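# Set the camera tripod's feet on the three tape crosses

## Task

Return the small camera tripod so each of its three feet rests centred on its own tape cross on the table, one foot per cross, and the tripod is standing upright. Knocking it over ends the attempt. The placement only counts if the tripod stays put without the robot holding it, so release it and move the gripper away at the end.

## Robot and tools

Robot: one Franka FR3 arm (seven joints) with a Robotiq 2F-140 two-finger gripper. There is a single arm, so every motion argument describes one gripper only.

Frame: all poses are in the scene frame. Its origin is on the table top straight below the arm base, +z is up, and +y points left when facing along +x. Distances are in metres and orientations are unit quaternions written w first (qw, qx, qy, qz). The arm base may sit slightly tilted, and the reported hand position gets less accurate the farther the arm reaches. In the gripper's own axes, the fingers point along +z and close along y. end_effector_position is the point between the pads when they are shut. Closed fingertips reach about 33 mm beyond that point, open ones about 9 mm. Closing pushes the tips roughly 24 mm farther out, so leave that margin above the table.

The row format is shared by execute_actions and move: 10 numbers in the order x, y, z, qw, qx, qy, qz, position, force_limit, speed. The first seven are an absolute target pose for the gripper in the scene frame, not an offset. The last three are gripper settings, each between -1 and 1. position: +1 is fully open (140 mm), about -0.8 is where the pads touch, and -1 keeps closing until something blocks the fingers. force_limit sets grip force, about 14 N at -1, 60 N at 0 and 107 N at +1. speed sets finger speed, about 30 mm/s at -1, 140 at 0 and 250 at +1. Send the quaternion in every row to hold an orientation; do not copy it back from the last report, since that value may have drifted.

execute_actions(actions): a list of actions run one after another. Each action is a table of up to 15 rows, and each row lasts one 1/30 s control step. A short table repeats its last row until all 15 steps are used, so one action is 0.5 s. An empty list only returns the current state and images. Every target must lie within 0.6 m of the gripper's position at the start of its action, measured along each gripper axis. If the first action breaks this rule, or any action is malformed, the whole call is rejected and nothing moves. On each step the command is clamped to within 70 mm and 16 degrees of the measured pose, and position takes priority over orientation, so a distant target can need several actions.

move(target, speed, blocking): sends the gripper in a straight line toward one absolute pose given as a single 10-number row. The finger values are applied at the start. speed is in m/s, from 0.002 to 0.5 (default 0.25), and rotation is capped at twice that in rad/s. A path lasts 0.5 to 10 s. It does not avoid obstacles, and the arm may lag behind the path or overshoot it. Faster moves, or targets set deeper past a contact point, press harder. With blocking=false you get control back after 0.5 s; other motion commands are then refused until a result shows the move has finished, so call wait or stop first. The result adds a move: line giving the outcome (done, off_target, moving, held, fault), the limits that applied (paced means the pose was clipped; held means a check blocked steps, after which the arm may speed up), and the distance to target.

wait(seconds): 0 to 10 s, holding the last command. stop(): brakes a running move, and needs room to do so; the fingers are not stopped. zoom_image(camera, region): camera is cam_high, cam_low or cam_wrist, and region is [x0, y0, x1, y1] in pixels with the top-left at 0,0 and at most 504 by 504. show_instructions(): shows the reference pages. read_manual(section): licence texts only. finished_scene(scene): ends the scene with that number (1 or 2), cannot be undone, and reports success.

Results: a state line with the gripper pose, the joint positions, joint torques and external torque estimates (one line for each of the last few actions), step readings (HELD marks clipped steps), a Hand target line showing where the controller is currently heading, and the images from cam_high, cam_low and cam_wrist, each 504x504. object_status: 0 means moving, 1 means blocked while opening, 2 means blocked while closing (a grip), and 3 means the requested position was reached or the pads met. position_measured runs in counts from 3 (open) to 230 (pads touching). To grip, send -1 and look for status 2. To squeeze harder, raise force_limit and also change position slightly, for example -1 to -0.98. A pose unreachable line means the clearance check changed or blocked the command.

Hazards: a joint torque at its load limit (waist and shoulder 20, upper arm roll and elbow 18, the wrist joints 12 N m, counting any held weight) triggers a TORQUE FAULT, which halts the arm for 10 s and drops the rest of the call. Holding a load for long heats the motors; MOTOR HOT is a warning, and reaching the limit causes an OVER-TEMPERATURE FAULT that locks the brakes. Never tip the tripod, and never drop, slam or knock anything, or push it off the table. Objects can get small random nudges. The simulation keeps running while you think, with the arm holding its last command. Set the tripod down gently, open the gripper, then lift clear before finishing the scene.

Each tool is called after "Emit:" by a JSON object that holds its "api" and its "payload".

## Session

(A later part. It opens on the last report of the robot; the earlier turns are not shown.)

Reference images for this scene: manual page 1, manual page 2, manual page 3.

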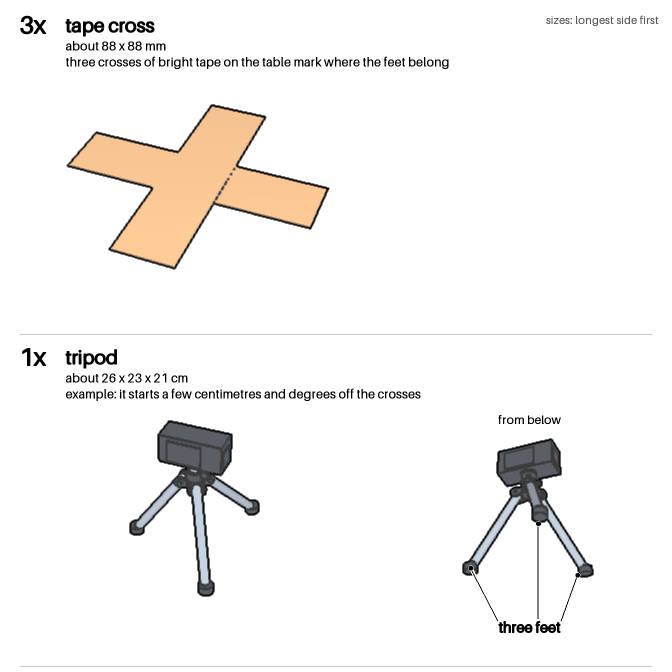

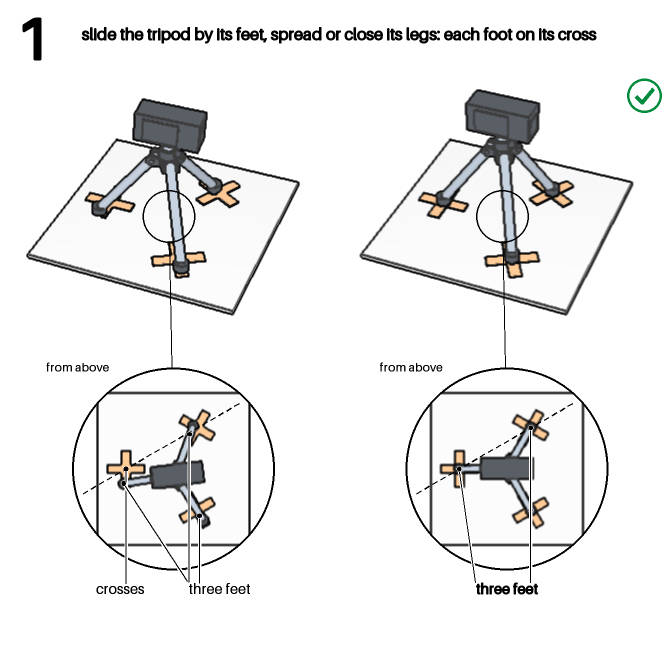

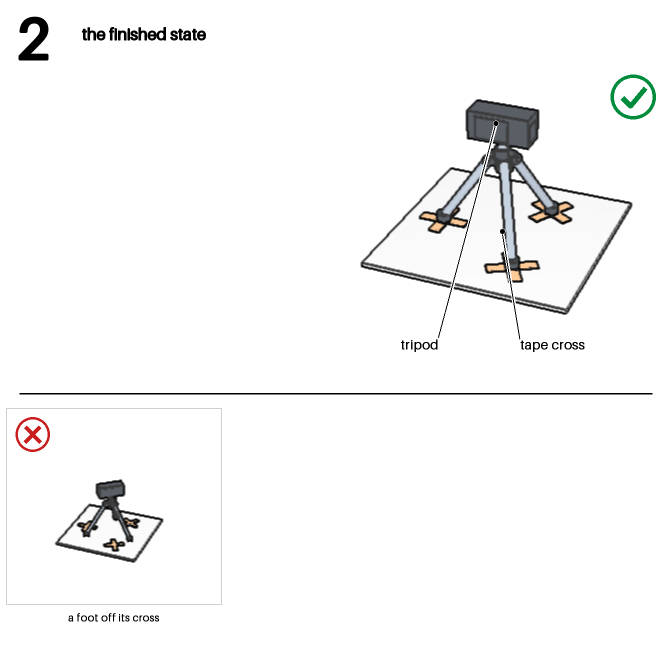

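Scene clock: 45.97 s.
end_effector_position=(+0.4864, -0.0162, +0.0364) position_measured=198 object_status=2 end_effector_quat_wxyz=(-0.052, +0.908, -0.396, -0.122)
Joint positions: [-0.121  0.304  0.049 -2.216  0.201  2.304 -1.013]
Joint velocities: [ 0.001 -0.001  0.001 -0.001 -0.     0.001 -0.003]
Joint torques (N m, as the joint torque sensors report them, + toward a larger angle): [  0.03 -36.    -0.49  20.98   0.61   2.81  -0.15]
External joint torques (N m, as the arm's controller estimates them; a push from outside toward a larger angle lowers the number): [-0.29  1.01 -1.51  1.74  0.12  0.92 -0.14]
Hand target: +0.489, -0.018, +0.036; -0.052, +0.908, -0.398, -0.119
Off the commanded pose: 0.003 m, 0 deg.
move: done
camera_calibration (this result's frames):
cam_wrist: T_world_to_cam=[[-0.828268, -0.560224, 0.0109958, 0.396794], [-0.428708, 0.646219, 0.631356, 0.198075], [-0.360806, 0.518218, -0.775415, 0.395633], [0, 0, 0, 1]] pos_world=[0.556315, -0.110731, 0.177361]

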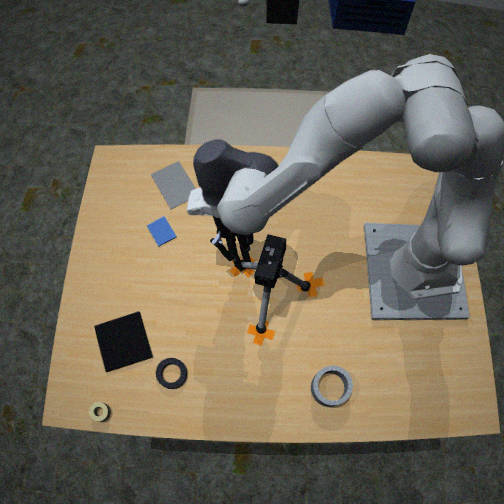

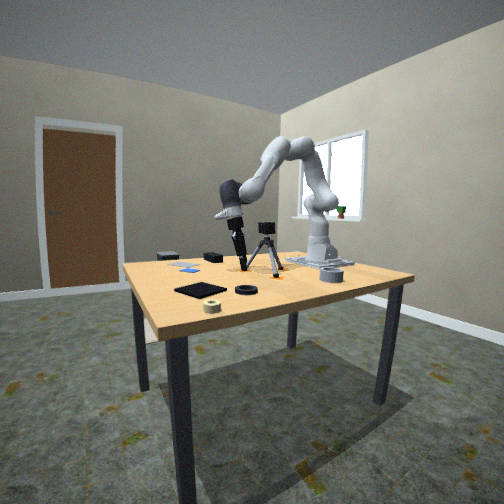

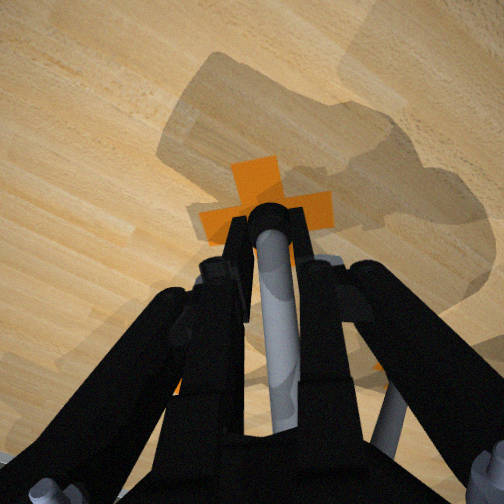

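Emit:
{"api": "move", "payload": {"target": [0.488,-0.017,0.037,-0.0523,0.9081,-0.3977,-0.1195,-0.1,-0.9,-0.3]}}

Emit:
{"api": "move", "payload": {"target": [0.52,-0.04,0.30,-0.0523,0.9081,-0.3977,-0.1195,-0.1,-0.9,-0.3]}}

Emit:
{"api": "move", "payload": {"target": [0.45,0.24,0.30,0.0803,0.7812,0.6104,-0.1028,-0.1,-0.9,0], "speed": 0.4}}

Emit:
{"api": "move", "payload": {"target": [0.437,0.198,0.08,0.0803,0.7812,0.6104,-0.1028,-0.1,-0.9,0], "speed": 0.15}}

Scene clock: 51.50 s.
end_effector_position=(+0.4871, -0.0164, +0.0365) position_measured=141 object_status=3 end_effector_quat_wxyz=(-0.052, +0.909, -0.396, -0.121)
Joint positions: [-0.121  0.304  0.049 -2.216  0.201  2.307 -1.013]
Joint velocities: [ 0.     0.     0.001 -0.    -0.001  0.002 -0.   ]
Joint torques (N m, as the joint torque sensors report them, + toward a larger angle): [  0.6  -39.1   -0.14  18.87   0.8    2.31  -0.03]
External joint torques (N m, as the arm's controller estimates them; a push from outside toward a larger angle lowers the number): [ 0.37 -2.17 -1.07 -0.39  0.31  0.4  -0.03]
Hand target: +0.488, -0.017, +0.037; -0.052, +0.908, -0.398, -0.120
Off the commanded pose: 0.001 m, 0 deg.
move: done
camera_calibration (this result's frames):
cam_wrist: T_world_to_cam=[[-0.82815, -0.560428, 0.00939348, 0.397275], [-0.43031, 0.646434, 0.630045, 0.199329], [-0.359167, 0.517729, -0.776502, 0.395285], [0, 0, 0, 1]] pos_world=[0.55675, -0.11086, 0.177622]

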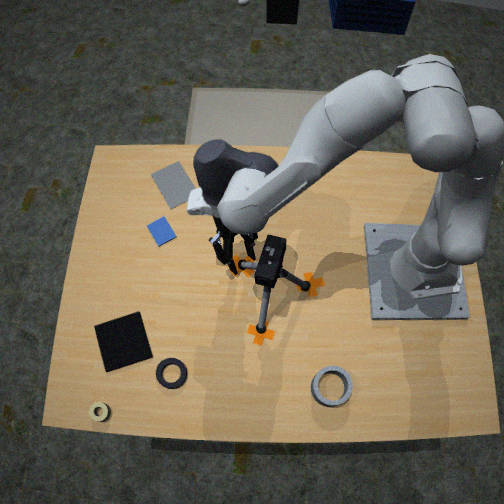

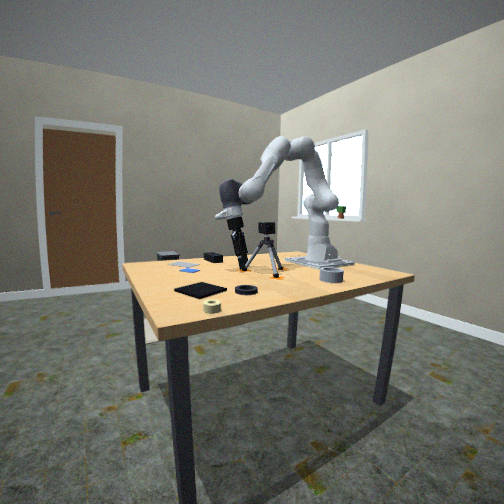

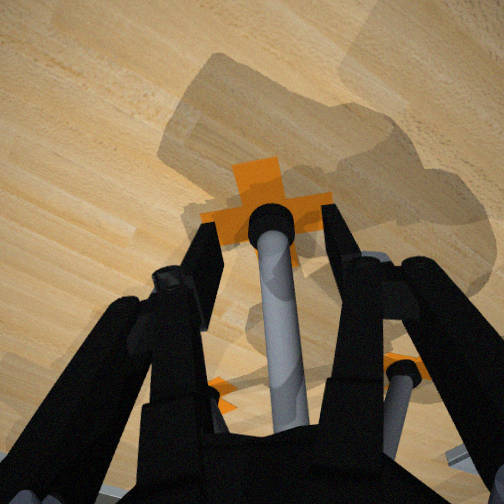

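Scene clock: 53.33 s.
end_effector_position=(+0.5229, -0.0378, +0.3002) position_measured=141 object_status=3 end_effector_quat_wxyz=(-0.056, +0.910, -0.393, -0.119)
Joint positions: [-0.143  0.082  0.022 -1.783  0.158  1.659 -0.947]
Joint velocities: [-0.001  0.001  0.    -0.    -0.    -0.011  0.007]
Joint torques (N m, as the joint torque sensors report them, + toward a larger angle): [ -0.1  -34.78  -1.65  25.32   0.55   1.8   -0.01]
External joint torques (N m, as the arm's controller estimates them; a push from outside toward a larger angle lowers the number): [-0.42 -0.33 -2.1   1.42 -0.59 -0.13 -0.01]
Hand target: +0.522, -0.040, +0.300; -0.054, +0.908, -0.397, -0.120
Off the commanded pose: 0.004 m, 1 deg.
move: off_target
camera_calibration (this result's frames):
cam_wrist: T_world_to_cam=[[-0.825318, -0.564669, -0.0000388878, 0.413644], [-0.43835, 0.640647, 0.630413, 0.0662196], [-0.35595, 0.520308, -0.77626, 0.62236], [0, 0, 0, 1]] pos_world=[0.591944, -0.132671, 0.441383]

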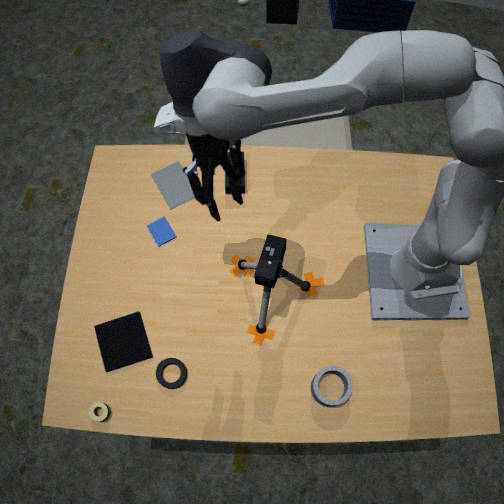

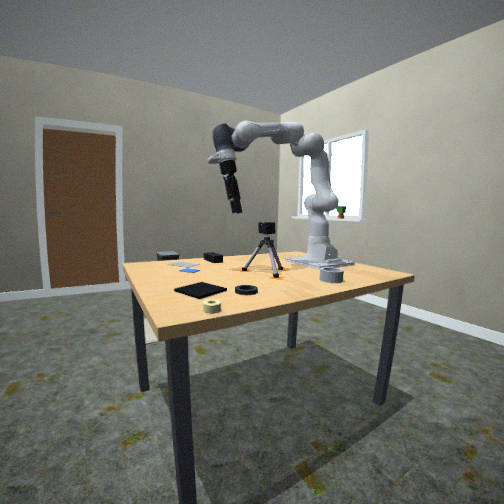

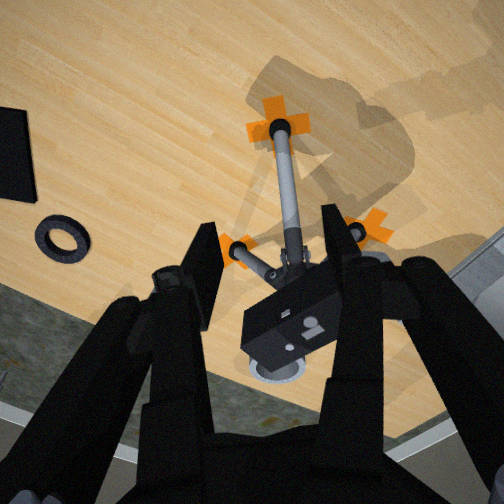

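Scene clock: 57.03 s.
end_effector_position=(+0.4547, +0.2388, +0.3004) position_measured=141 object_status=3 end_effector_quat_wxyz=(+0.085, +0.785, +0.603, -0.110)
Joint positions: [ 0.176  0.068  0.479 -1.817 -0.215  1.655 -2.223]
Joint velocities: [ 0.001 -0.001  0.    -0.001 -0.     0.002 -0.03 ]
Joint torques (N m, as the joint torque sensors report them, + toward a larger angle): [ -0.23 -31.64  -0.58  22.01   0.59   2.36  -0.32]
External joint torques (N m, as the arm's controller estimates them; a push from outside toward a larger angle lowers the number): [-0.39 -1.57 -1.74 -1.81  0.11  0.49 -0.31]
Hand target: +0.455, +0.238, +0.300; +0.085, +0.782, +0.608, -0.110
Off the commanded pose: 0.005 m, 1 deg.
move: off_target
camera_calibration (this result's frames):
cam_wrist: T_world_to_cam=[[0.915569, -0.401993, 0.0116292, -0.320368], [-0.315268, -0.699493, 0.641339, 0.119776], [-0.249679, -0.590856, -0.76717, 0.66859], [0, 0, 0, 1]] pos_world=[0.498014, 0.350037, 0.439831]

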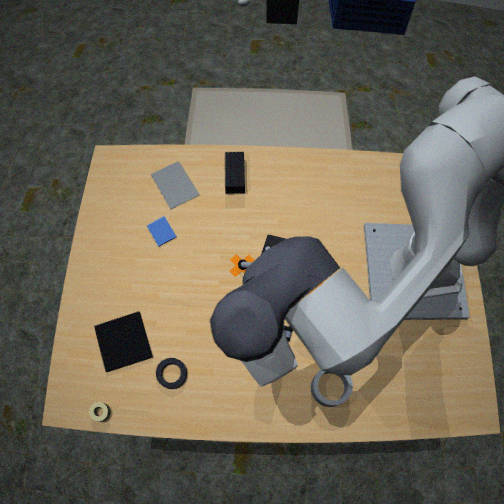

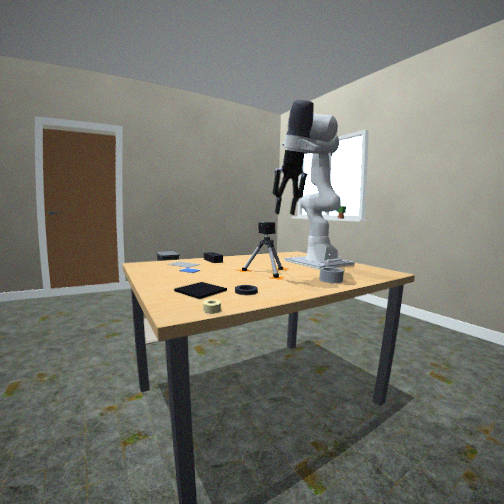

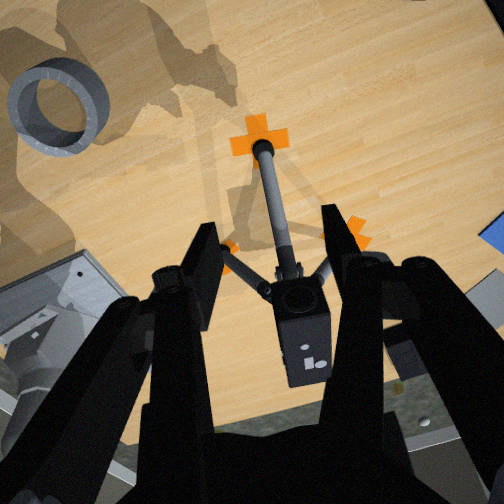

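Scene clock: 59.20 s.
end_effector_position=(+0.4346, +0.1968, +0.0808) position_measured=141 object_status=3 end_effector_quat_wxyz=(+0.082, +0.779, +0.612, -0.104)
Joint positions: [ 0.152  0.202  0.422 -2.254 -0.349  2.215 -2.128]
Joint velocities: [ 0.    -0.001  0.     0.    -0.002  0.01   0.017]
Joint torques (N m, as the joint torque sensors report them, + toward a larger angle): [  1.48 -31.24   1.1   18.97  -0.08   2.31   0.1 ]
External joint torques (N m, as the arm's controller estimates them; a push from outside toward a larger angle lowers the number): [ 1.31  0.06 -1.68 -0.92 -0.59  0.43  0.1 ]
Hand target: +0.435, +0.197, +0.080; +0.083, +0.781, +0.610, -0.103
Off the commanded pose: 0.003 m, 0 deg.
move: done
camera_calibration (this result's frames):
cam_wrist: T_world_to_cam=[[0.923744, -0.382923, 0.00823909, -0.323385], [-0.30163, -0.714044, 0.631791, 0.222705], [-0.236044, -0.586098, -0.775095, 0.464096], [0, 0, 0, 1]] pos_world=[0.475446, 0.307196, 0.22168]

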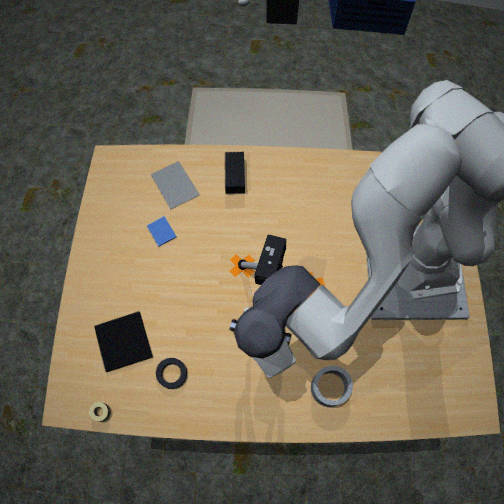

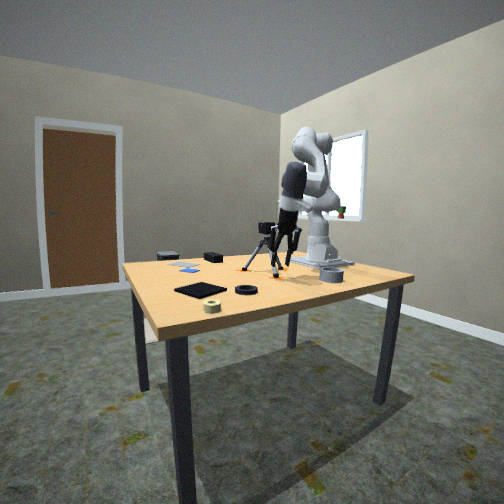

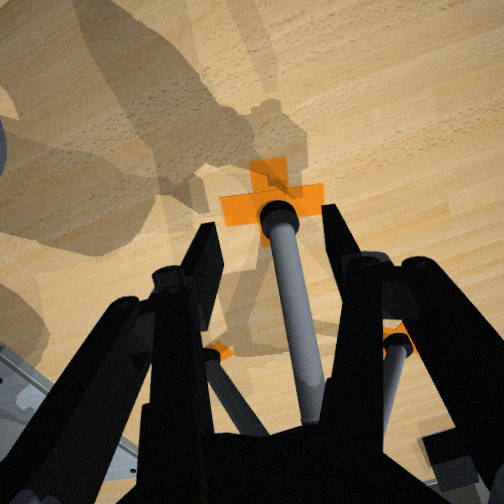

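Emit:
{"api": "move", "payload": {"target": [0.432,0.171,0.035,0.0803,0.7812,0.6104,-0.1028,-0.15,-0.9,0], "speed": 0.035}}

Emit:
{"api": "move", "payload": {"target": [0.432,0.171,0.035,0.0803,0.7812,0.6104,-0.1028,-1,-0.9,-0.6]}}

Scene clock: 64.40 s.
end_effector_position=(+0.4311, +0.1713, +0.0362) position_measured=148 object_status=3 end_effector_quat_wxyz=(+0.081, +0.780, +0.612, -0.104)
Joint positions: [ 0.145  0.259  0.371 -2.318 -0.416  2.335 -2.107]
Joint velocities: [-0.001 -0.001 -0.004 -0.001 -0.003  0.017  0.007]
Joint torques (N m, as the joint torque sensors report them, + toward a larger angle): [  0.71 -32.07   0.19  16.84  -0.08   2.31   0.09]
External joint torques (N m, as the arm's controller estimates them; a push from outside toward a larger angle lowers the number): [ 0.49 -0.23 -2.94 -1.17 -0.57  0.46  0.1 ]
Hand target: +0.431, +0.170, +0.035; +0.081, +0.781, +0.610, -0.103
Off the commanded pose: 0.001 m, 0 deg.
move: done
camera_calibration (this result's frames):
cam_wrist: T_world_to_cam=[[0.923516, -0.383503, 0.0065597, -0.329291], [-0.30157, -0.715434, 0.630246, 0.231856], [-0.237008, -0.584021, -0.776368, 0.41381], [0, 0, 0, 1]] pos_world=[0.472103, 0.281267, 0.177303]

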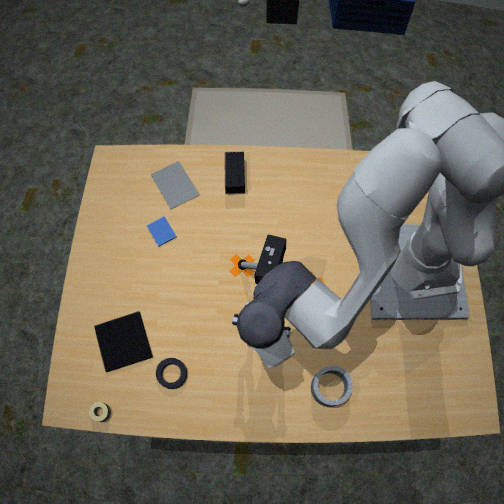

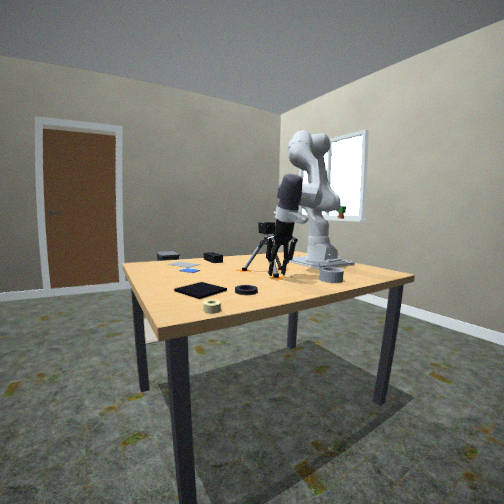

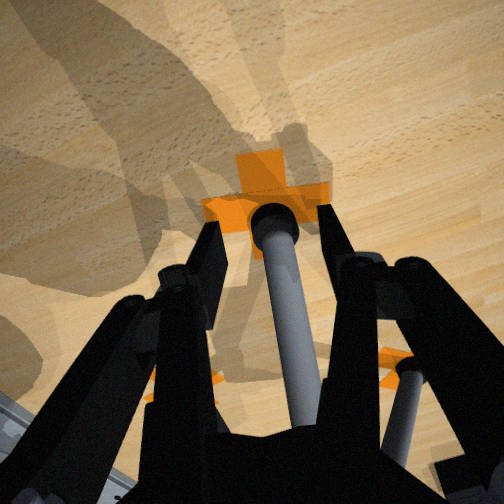

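Scene clock: 65.10 s.
end_effector_position=(+0.4319, +0.1714, +0.0363) position_measured=194 object_status=2 end_effector_quat_wxyz=(+0.081, +0.780, +0.612, -0.103)
Joint positions: [ 0.145  0.259  0.37  -2.318 -0.416  2.336 -2.107]
Joint velocities: [-0.    -0.     0.001 -0.    -0.001  0.     0.   ]
Joint torques (N m, as the joint torque sensors report them, + toward a larger angle): [  0.43 -30.9    1.12  18.27   0.33   2.35   0.06]
External joint torques (N m, as the arm's controller estimates them; a push from outside toward a larger angle lowers the number): [ 0.19  0.99 -2.04  0.2  -0.15  0.48  0.07]
Hand target: +0.432, +0.171, +0.035; +0.080, +0.781, +0.610, -0.103
Off the commanded pose: 0.001 m, 0 deg.
move: done
camera_calibration (this result's frames):
cam_wrist: T_world_to_cam=[[0.923348, -0.383889, 0.00765129, -0.329863], [-0.302948, -0.716132, 0.62879, 0.232919], [-0.235906, -0.58291, -0.777537, 0.413566], [0, 0, 0, 1]] pos_world=[0.472704, 0.281242, 0.177629]

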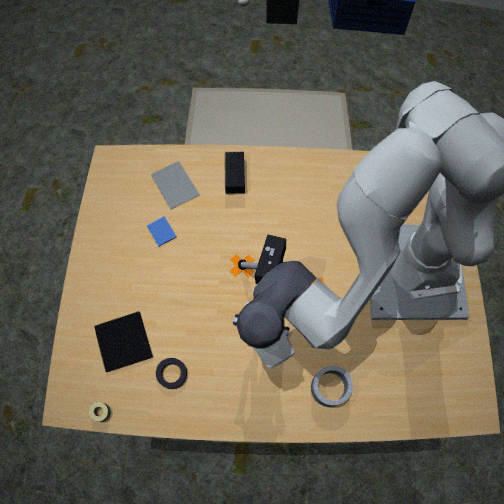

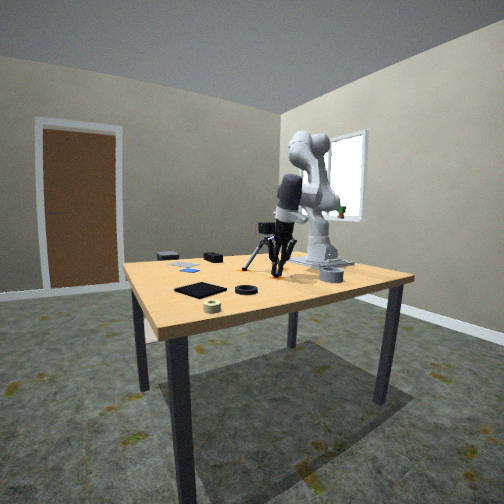

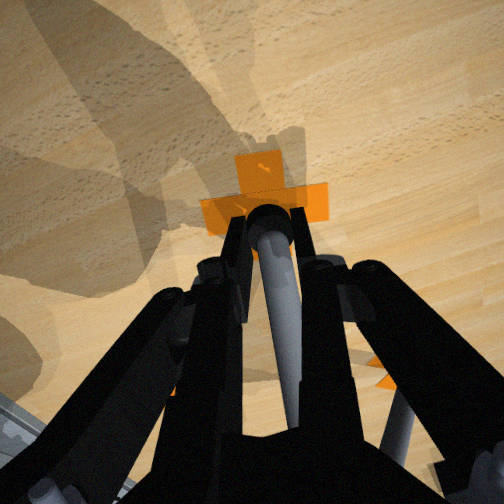

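Emit:
{"api": "move", "payload": {"target": [0.432,0.172,0.042,0.0803,0.7812,0.6104,-0.1028,-1,-0.9,-0.6], "speed": 0.015}}

Emit:
{"api": "move", "payload": {"target": [0.4335,0.1815,0.042,0.0803,0.7812,0.6104,-0.1028,-1,-0.9,-0.6], "speed": 0.01}}

Emit:
{"api": "move", "payload": {"target": [0.4335,0.1815,0.036,0.0803,0.7812,0.6104,-0.1028,-1,-0.9,-0.6], "speed": 0.01}}

Emit:
{"api": "move", "payload": {"target": [0.4335,0.1815,0.037,0.0803,0.7812,0.6104,-0.1028,-0.1,-0.9,-0.3]}}

Scene clock: 69.30 s.
end_effector_position=(+0.4319, +0.1715, +0.0406) position_measured=194 object_status=2 end_effector_quat_wxyz=(+0.080, +0.782, +0.610, -0.103)
Joint positions: [ 0.145  0.248  0.371 -2.318 -0.406  2.328 -2.11 ]
Joint velocities: [ 0.001 -0.     0.    -0.001  0.004 -0.002 -0.005]
Joint torques (N m, as the joint torque sensors report them, + toward a larger angle): [  0.48 -34.25   2.69  19.18   1.33   1.45  -0.21]
External joint torques (N m, as the arm's controller estimates them; a push from outside toward a larger angle lowers the number): [ 0.31 -2.65 -0.27  0.97  0.83 -0.41 -0.2 ]
Hand target: +0.432, +0.172, +0.042; +0.080, +0.781, +0.610, -0.103
Off the commanded pose: 0.002 m, 0 deg.
move: done
camera_calibration (this result's frames):
cam_wrist: T_world_to_cam=[[0.921023, -0.389422, 0.00813469, -0.327883], [-0.307693, -0.714603, 0.628226, 0.232082], [-0.238832, -0.581114, -0.777988, 0.417921], [0, 0, 0, 1]] pos_world=[0.473211, 0.281022, 0.182005]

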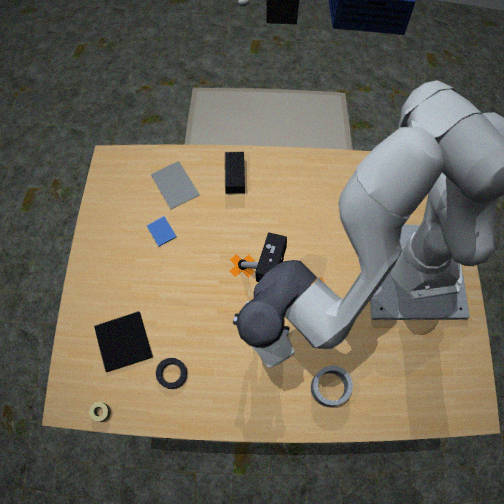

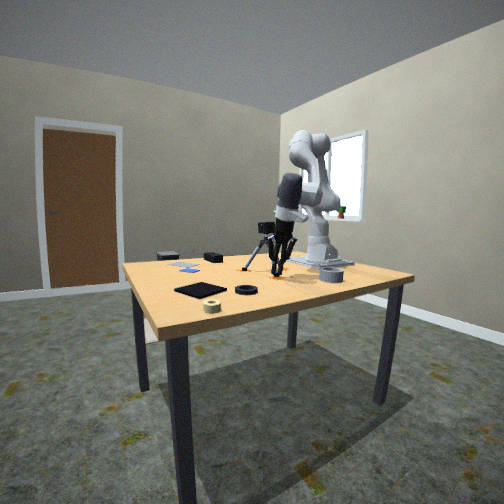

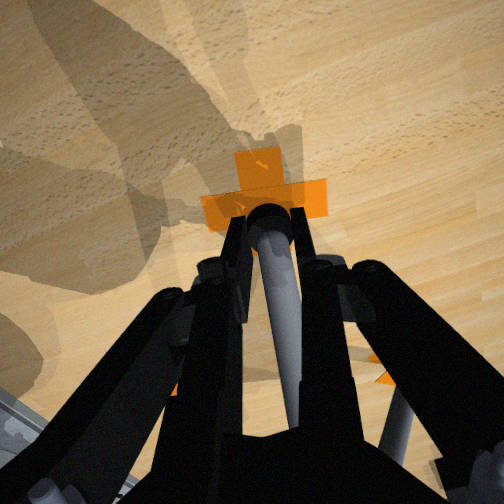

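Scene clock: 70.53 s.
end_effector_position=(+0.4341, +0.1792, +0.0414) position_measured=194 object_status=2 end_effector_quat_wxyz=(+0.081, +0.780, +0.612, -0.103)
Joint positions: [ 0.158  0.26   0.372 -2.298 -0.406  2.317 -2.104]
Joint velocities: [ 0.002  0.001  0.     0.002  0.001 -0.004  0.004]
Joint torques (N m, as the joint torque sensors report them, + toward a larger angle): [  2.12 -32.2    3.26  19.79   1.21   1.59  -0.04]
External joint torques (N m, as the arm's controller estimates them; a push from outside toward a larger angle lowers the number): [ 1.97 -0.03  0.15  1.44  0.72 -0.28 -0.03]
Hand target: +0.434, +0.181, +0.042; +0.081, +0.781, +0.610, -0.103
Off the commanded pose: 0.002 m, 0 deg.
move: done
camera_calibration (this result's frames):
cam_wrist: T_world_to_cam=[[0.922988, -0.384749, 0.00786719, -0.32867], [-0.303705, -0.715709, 0.628907, 0.236114], [-0.236341, -0.582863, -0.777441, 0.422786], [0, 0, 0, 1]] pos_world=[0.474989, 0.28896, 0.182783]

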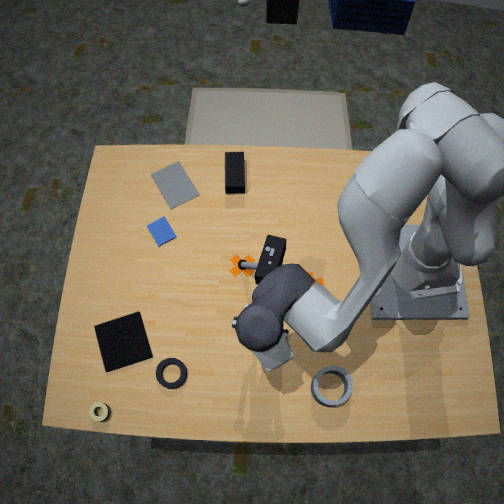

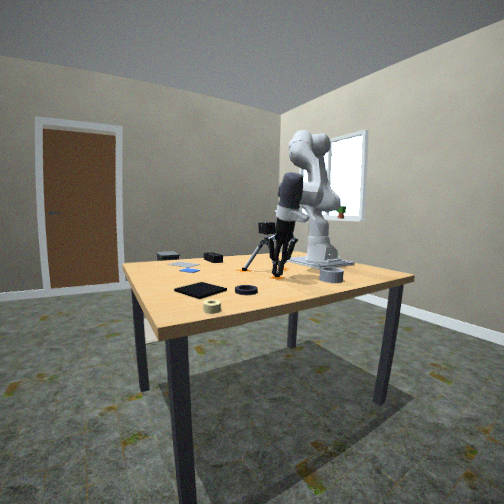

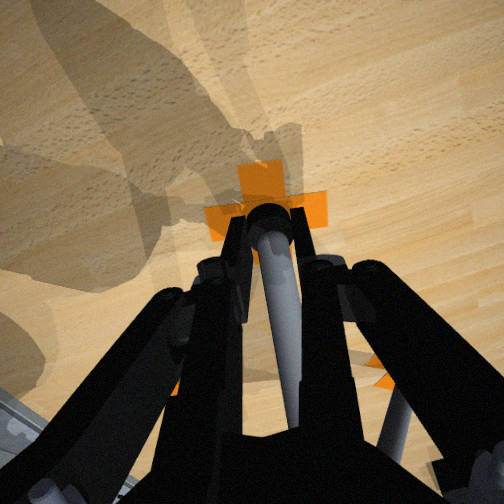

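Scene clock: 71.33 s.
end_effector_position=(+0.4321, +0.1801, +0.0361) position_measured=194 object_status=2 end_effector_quat_wxyz=(+0.080, +0.780, +0.612, -0.105)
Joint positions: [ 0.159  0.272  0.372 -2.297 -0.412  2.322 -2.097]
Joint velocities: [ 0.    -0.001  0.     0.     0.001 -0.     0.008]
Joint torques (N m, as the joint torque sensors report them, + toward a larger angle): [  1.86 -31.93   1.85  19.47  -0.11   2.39   0.08]
External joint torques (N m, as the arm's controller estimates them; a push from outside toward a larger angle lowers the number): [ 1.62  0.52 -1.51  1.24 -0.6   0.52  0.08]
Hand target: +0.434, +0.181, +0.036; +0.080, +0.781, +0.610, -0.103
Off the commanded pose: 0.002 m, 0 deg.
move: done
camera_calibration (this result's frames):
cam_wrist: T_world_to_cam=[[0.923142, -0.384438, 0.00388268, -0.326426], [-0.300596, -0.715444, 0.6307, 0.238025], [-0.239688, -0.583393, -0.776017, 0.420211], [0, 0, 0, 1]] pos_world=[0.473606, 0.289951, 0.177236]

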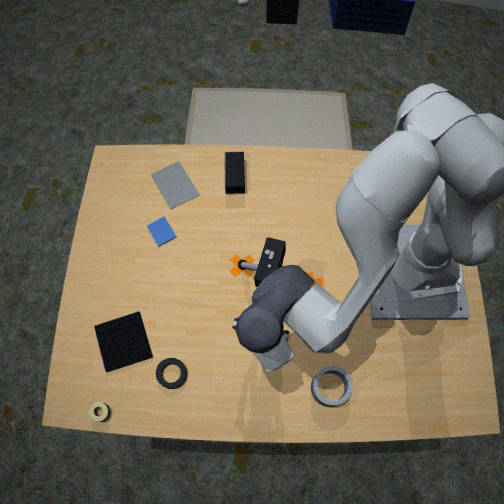

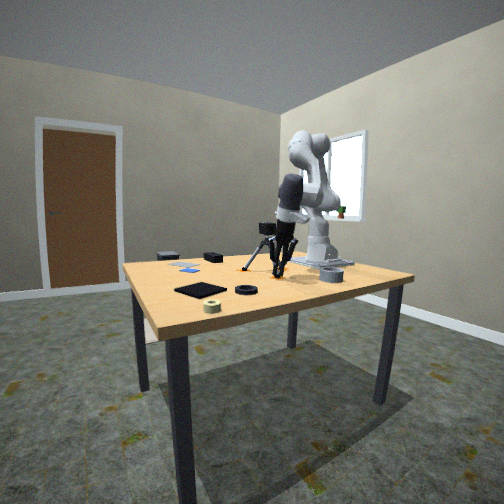

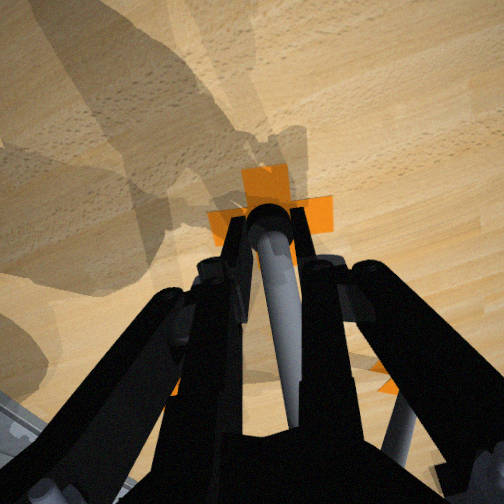

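Scene clock: 72.03 s.
end_effector_position=(+0.4322, +0.1801, +0.0362) position_measured=141 object_status=3 end_effector_quat_wxyz=(+0.080, +0.780, +0.611, -0.105)
Joint positions: [ 0.159  0.272  0.372 -2.297 -0.412  2.322 -2.096]
Joint velocities: [-0.001  0.    -0.001  0.     0.    -0.001  0.003]
Joint torques (N m, as the joint torque sensors report them, + toward a larger angle): [  1.36 -33.37   2.3   19.5    0.43   2.14   0.04]
External joint torques (N m, as the arm's controller estimates them; a push from outside toward a larger angle lowers the number): [ 1.22 -0.92 -0.96  1.29 -0.06  0.27  0.05]
Hand target: +0.434, +0.181, +0.037; +0.080, +0.781, +0.610, -0.103
Off the commanded pose: 0.002 m, 0 deg.
move: done
camera_calibration (this result's frames):
cam_wrist: T_world_to_cam=[[0.922764, -0.385342, 0.0041922, -0.326147], [-0.301492, -0.715112, 0.630649, 0.238358], [-0.240017, -0.583204, -0.776057, 0.420363], [0, 0, 0, 1]] pos_world=[0.473715, 0.289932, 0.177273]

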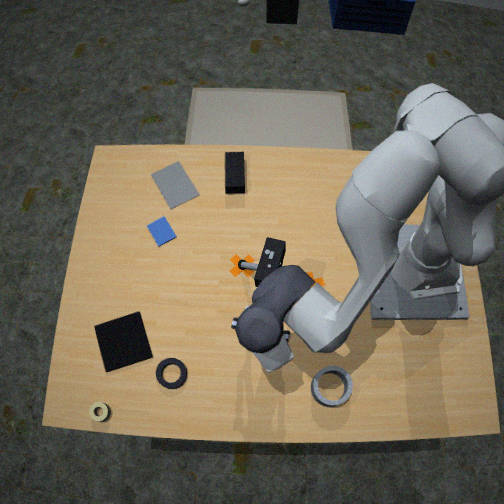

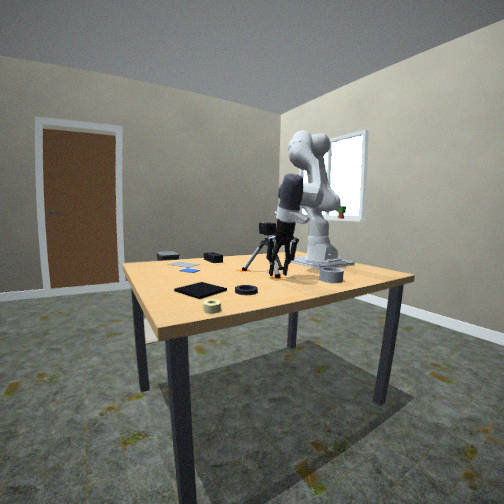

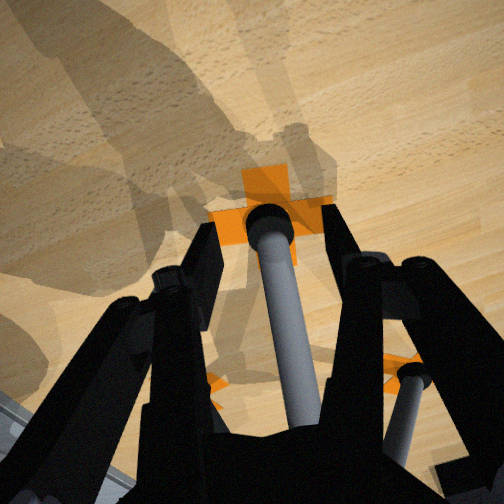

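Emit:
{"api": "move", "payload": {"target": [0.44,0.22,0.31,0.0803,0.7812,0.6104,-0.1028,-0.1,-0.9,0]}}

Emit:
{"api": "move", "payload": {"target": [0.37,0.13,0.32,0,0.9239,-0.3827,0,-0.1,-0.9,0], "speed": 0.45}}

Emit:
{"api": "move", "payload": {"target": [0.30,0.046,0.31,0,0.1219,-0.9925,0,-0.1,-0.9,0], "speed": 0.45}}

Emit:
{"api": "move", "payload": {"target": [0.30,0.046,0.09,0,0.1219,-0.9925,0,-0.1,-0.9,0], "speed": 0.12}}

Scene clock: 78.87 s.
end_effector_position=(+0.4438, +0.2205, +0.3107) position_measured=141 object_status=3 end_effector_quat_wxyz=(+0.077, +0.784, +0.608, -0.100)
Joint positions: [ 0.171 -0.024  0.44  -1.892 -0.168  1.678 -2.288]
Joint velocities: [ 0.001 -0.001 -0.    -0.     0.001 -0.011 -0.009]
Joint torques (N m, as the joint torque sensors report them, + toward a larger angle): [  1.83 -26.96  -0.35  25.03   1.13   1.75  -0.28]
External joint torques (N m, as the arm's controller estimates them; a push from outside toward a larger angle lowers the number): [ 1.7   0.5  -0.15  1.2   0.63 -0.19 -0.27]
Hand target: +0.442, +0.222, +0.311; +0.076, +0.781, +0.611, -0.101
Off the commanded pose: 0.004 m, 1 deg.
move: off_target
camera_calibration (this result's frames):
cam_wrist: T_world_to_cam=[[0.918979, -0.394263, 0.00576231, -0.31931], [-0.311912, -0.717934, 0.622319, 0.105522], [-0.241221, -0.573696, -0.782743, 0.660318], [0, 0, 0, 1]] pos_world=[0.485635, 0.328687, 0.453031]

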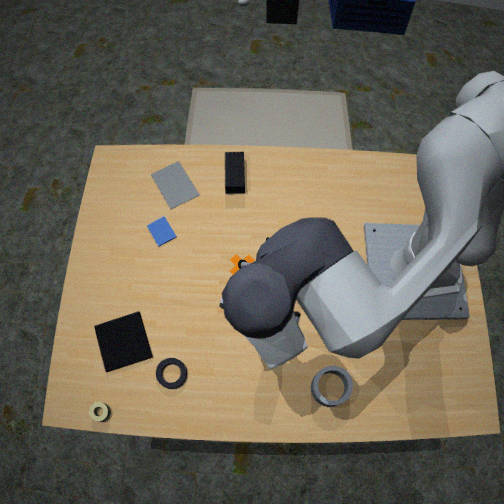

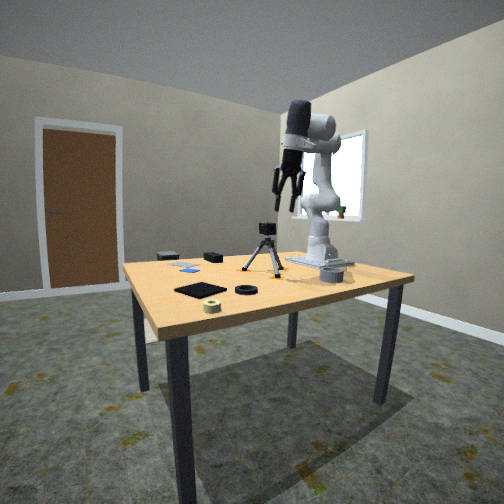

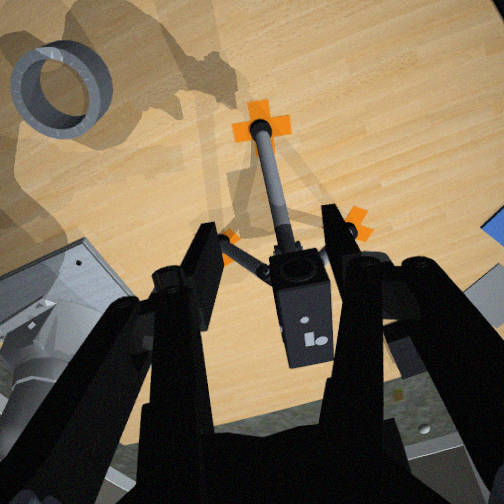

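Scene clock: 82.20 s.
end_effector_position=(+0.3687, +0.1366, +0.3257) position_measured=141 object_status=3 end_effector_quat_wxyz=(-0.013, +0.928, -0.372, +0.000)
Joint positions: [-0.402 -0.69   0.623 -2.358  0.406  1.763 -0.823]
Joint velocities: [-0.001 -0.002  0.002 -0.001  0.004 -0.002  0.023]
Joint torques (N m, as the joint torque sensors report them, + toward a larger angle): [ -0.96  -4.62 -10.83  21.94   1.6    2.31   0.08]
External joint torques (N m, as the arm's controller estimates them; a push from outside toward a larger angle lowers the number): [-1.12 -0.74  0.09 -0.86  0.74 -0.23  0.08]
Hand target: +0.368, +0.137, +0.325; -0.013, +0.926, -0.378, -0.001
Off the commanded pose: 0.009 m, 2 deg.
move: off_target
camera_calibration (this result's frames):
cam_wrist: T_world_to_cam=[[-0.790904, -0.609454, -0.0551039, 0.396231], [-0.572186, 0.704592, 0.419705, -0.0199414], [-0.216966, 0.363476, -0.905986, 0.508967], [0, 0, 0, 1]] pos_world=[0.412399, 0.070538, 0.491321]

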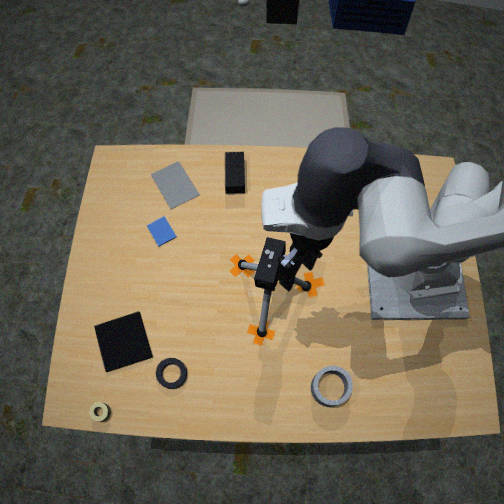

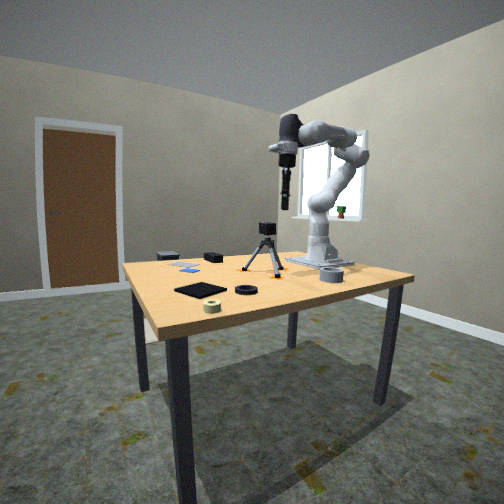

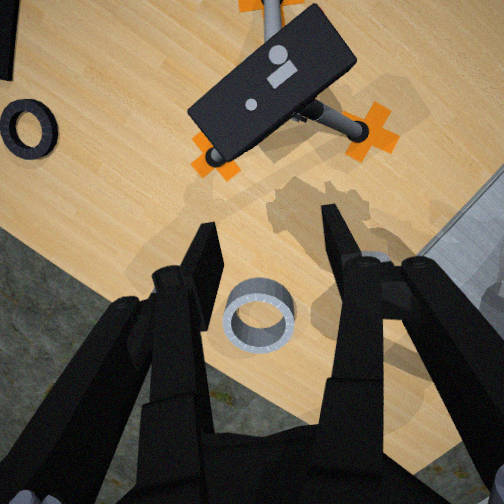

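Scene clock: 85.53 s.
end_effector_position=(+0.3006, +0.0534, +0.3139) position_measured=141 object_status=3 end_effector_quat_wxyz=(+0.011, -0.136, +0.991, +0.002)
Joint positions: [-1.205 -1.501  0.748 -2.503  0.841  1.196  0.512]
Joint velocities: [-0.002 -0.003 -0.    -0.     0.002 -0.009  0.026]
Joint torques (N m, as the joint torque sensors report them, + toward a larger angle): [ -0.53  17.25 -20.39  12.61   1.51   2.22   0.07]
External joint torques (N m, as the arm's controller estimates them; a push from outside toward a larger angle lowers the number): [-0.63 -0.43 -1.58 -0.05  0.71 -0.27  0.07]
Hand target: +0.301, +0.054, +0.314; +0.012, -0.129, +0.992, +0.003
Off the commanded pose: 0.008 m, 2 deg.
move: off_target
camera_calibration (this result's frames):
cam_wrist: T_world_to_cam=[[-0.120621, 0.992305, -0.0279521, -0.00456881], [0.895328, 0.120909, 0.428683, -0.408092], [0.428764, 0.026682, -0.903023, 0.336661], [0, 0, 0, 1]] pos_world=[0.220477, 0.0448927, 0.478826]

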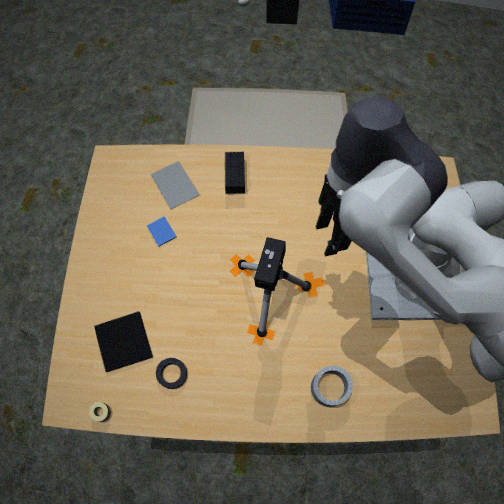

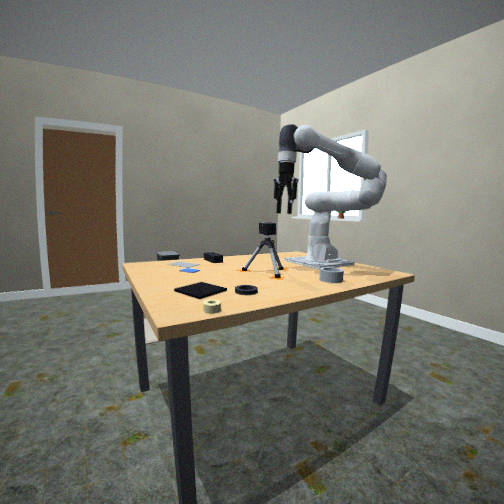

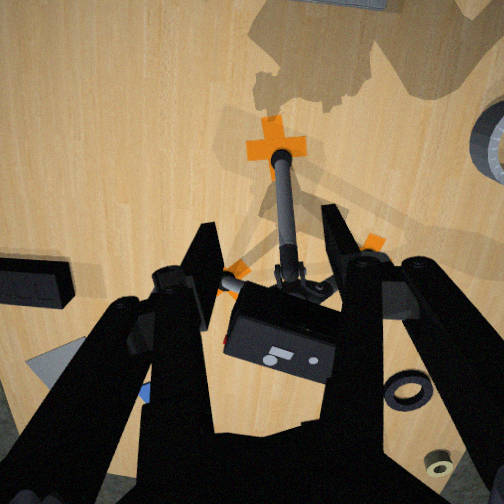

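Scene clock: 87.93 s.
end_effector_position=(+0.3008, +0.0536, +0.0877) position_measured=141 object_status=3 end_effector_quat_wxyz=(-0.005, -0.128, +0.992, +0.004)
Joint positions: [-1.005 -1.716  1.377 -2.854  1.419  1.37   0.555]
Joint velocities: [ 0.    -0.003  0.003 -0.001  0.011  0.002  0.01 ]
Joint torques (N m, as the joint torque sensors report them, + toward a larger angle): [  1.88  13.29 -19.32   0.37   1.45   2.88   0.13]
External joint torques (N m, as the arm's controller estimates them; a push from outside toward a larger angle lowers the number): [ 1.84 -0.86  0.84 -1.83  0.68  0.45  0.13]
Hand target: +0.301, +0.053, +0.087; -0.003, -0.124, +0.992, +0.003
Off the commanded pose: 0.008 m, 1 deg.
move: off_target
camera_calibration (this result's frames):
cam_wrist: T_world_to_cam=[[-0.105318, 0.994111, -0.0255084, -0.0159845], [0.91037, 0.106705, 0.3998, -0.312473], [0.400167, 0.0188841, -0.916248, 0.142499], [0, 0, 0, 1]] pos_world=[0.22576, 0.046542, 0.255083]

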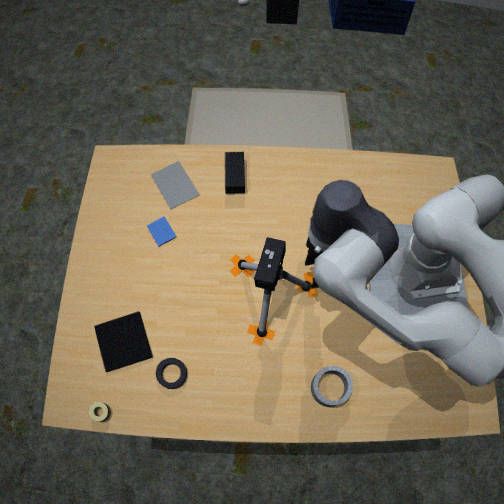

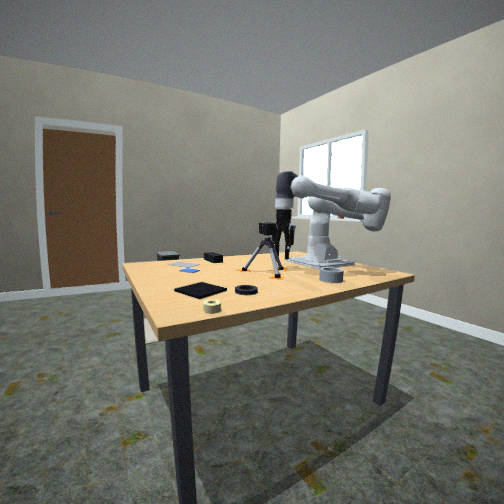

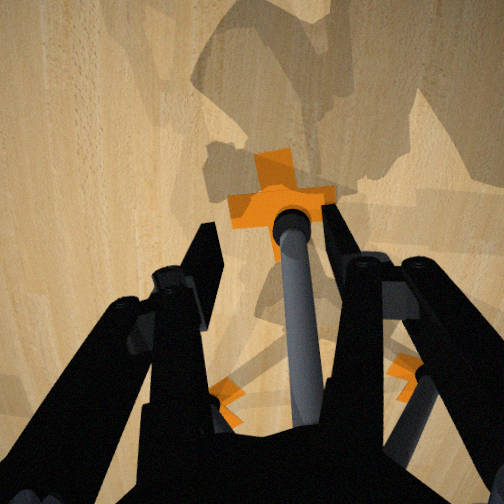

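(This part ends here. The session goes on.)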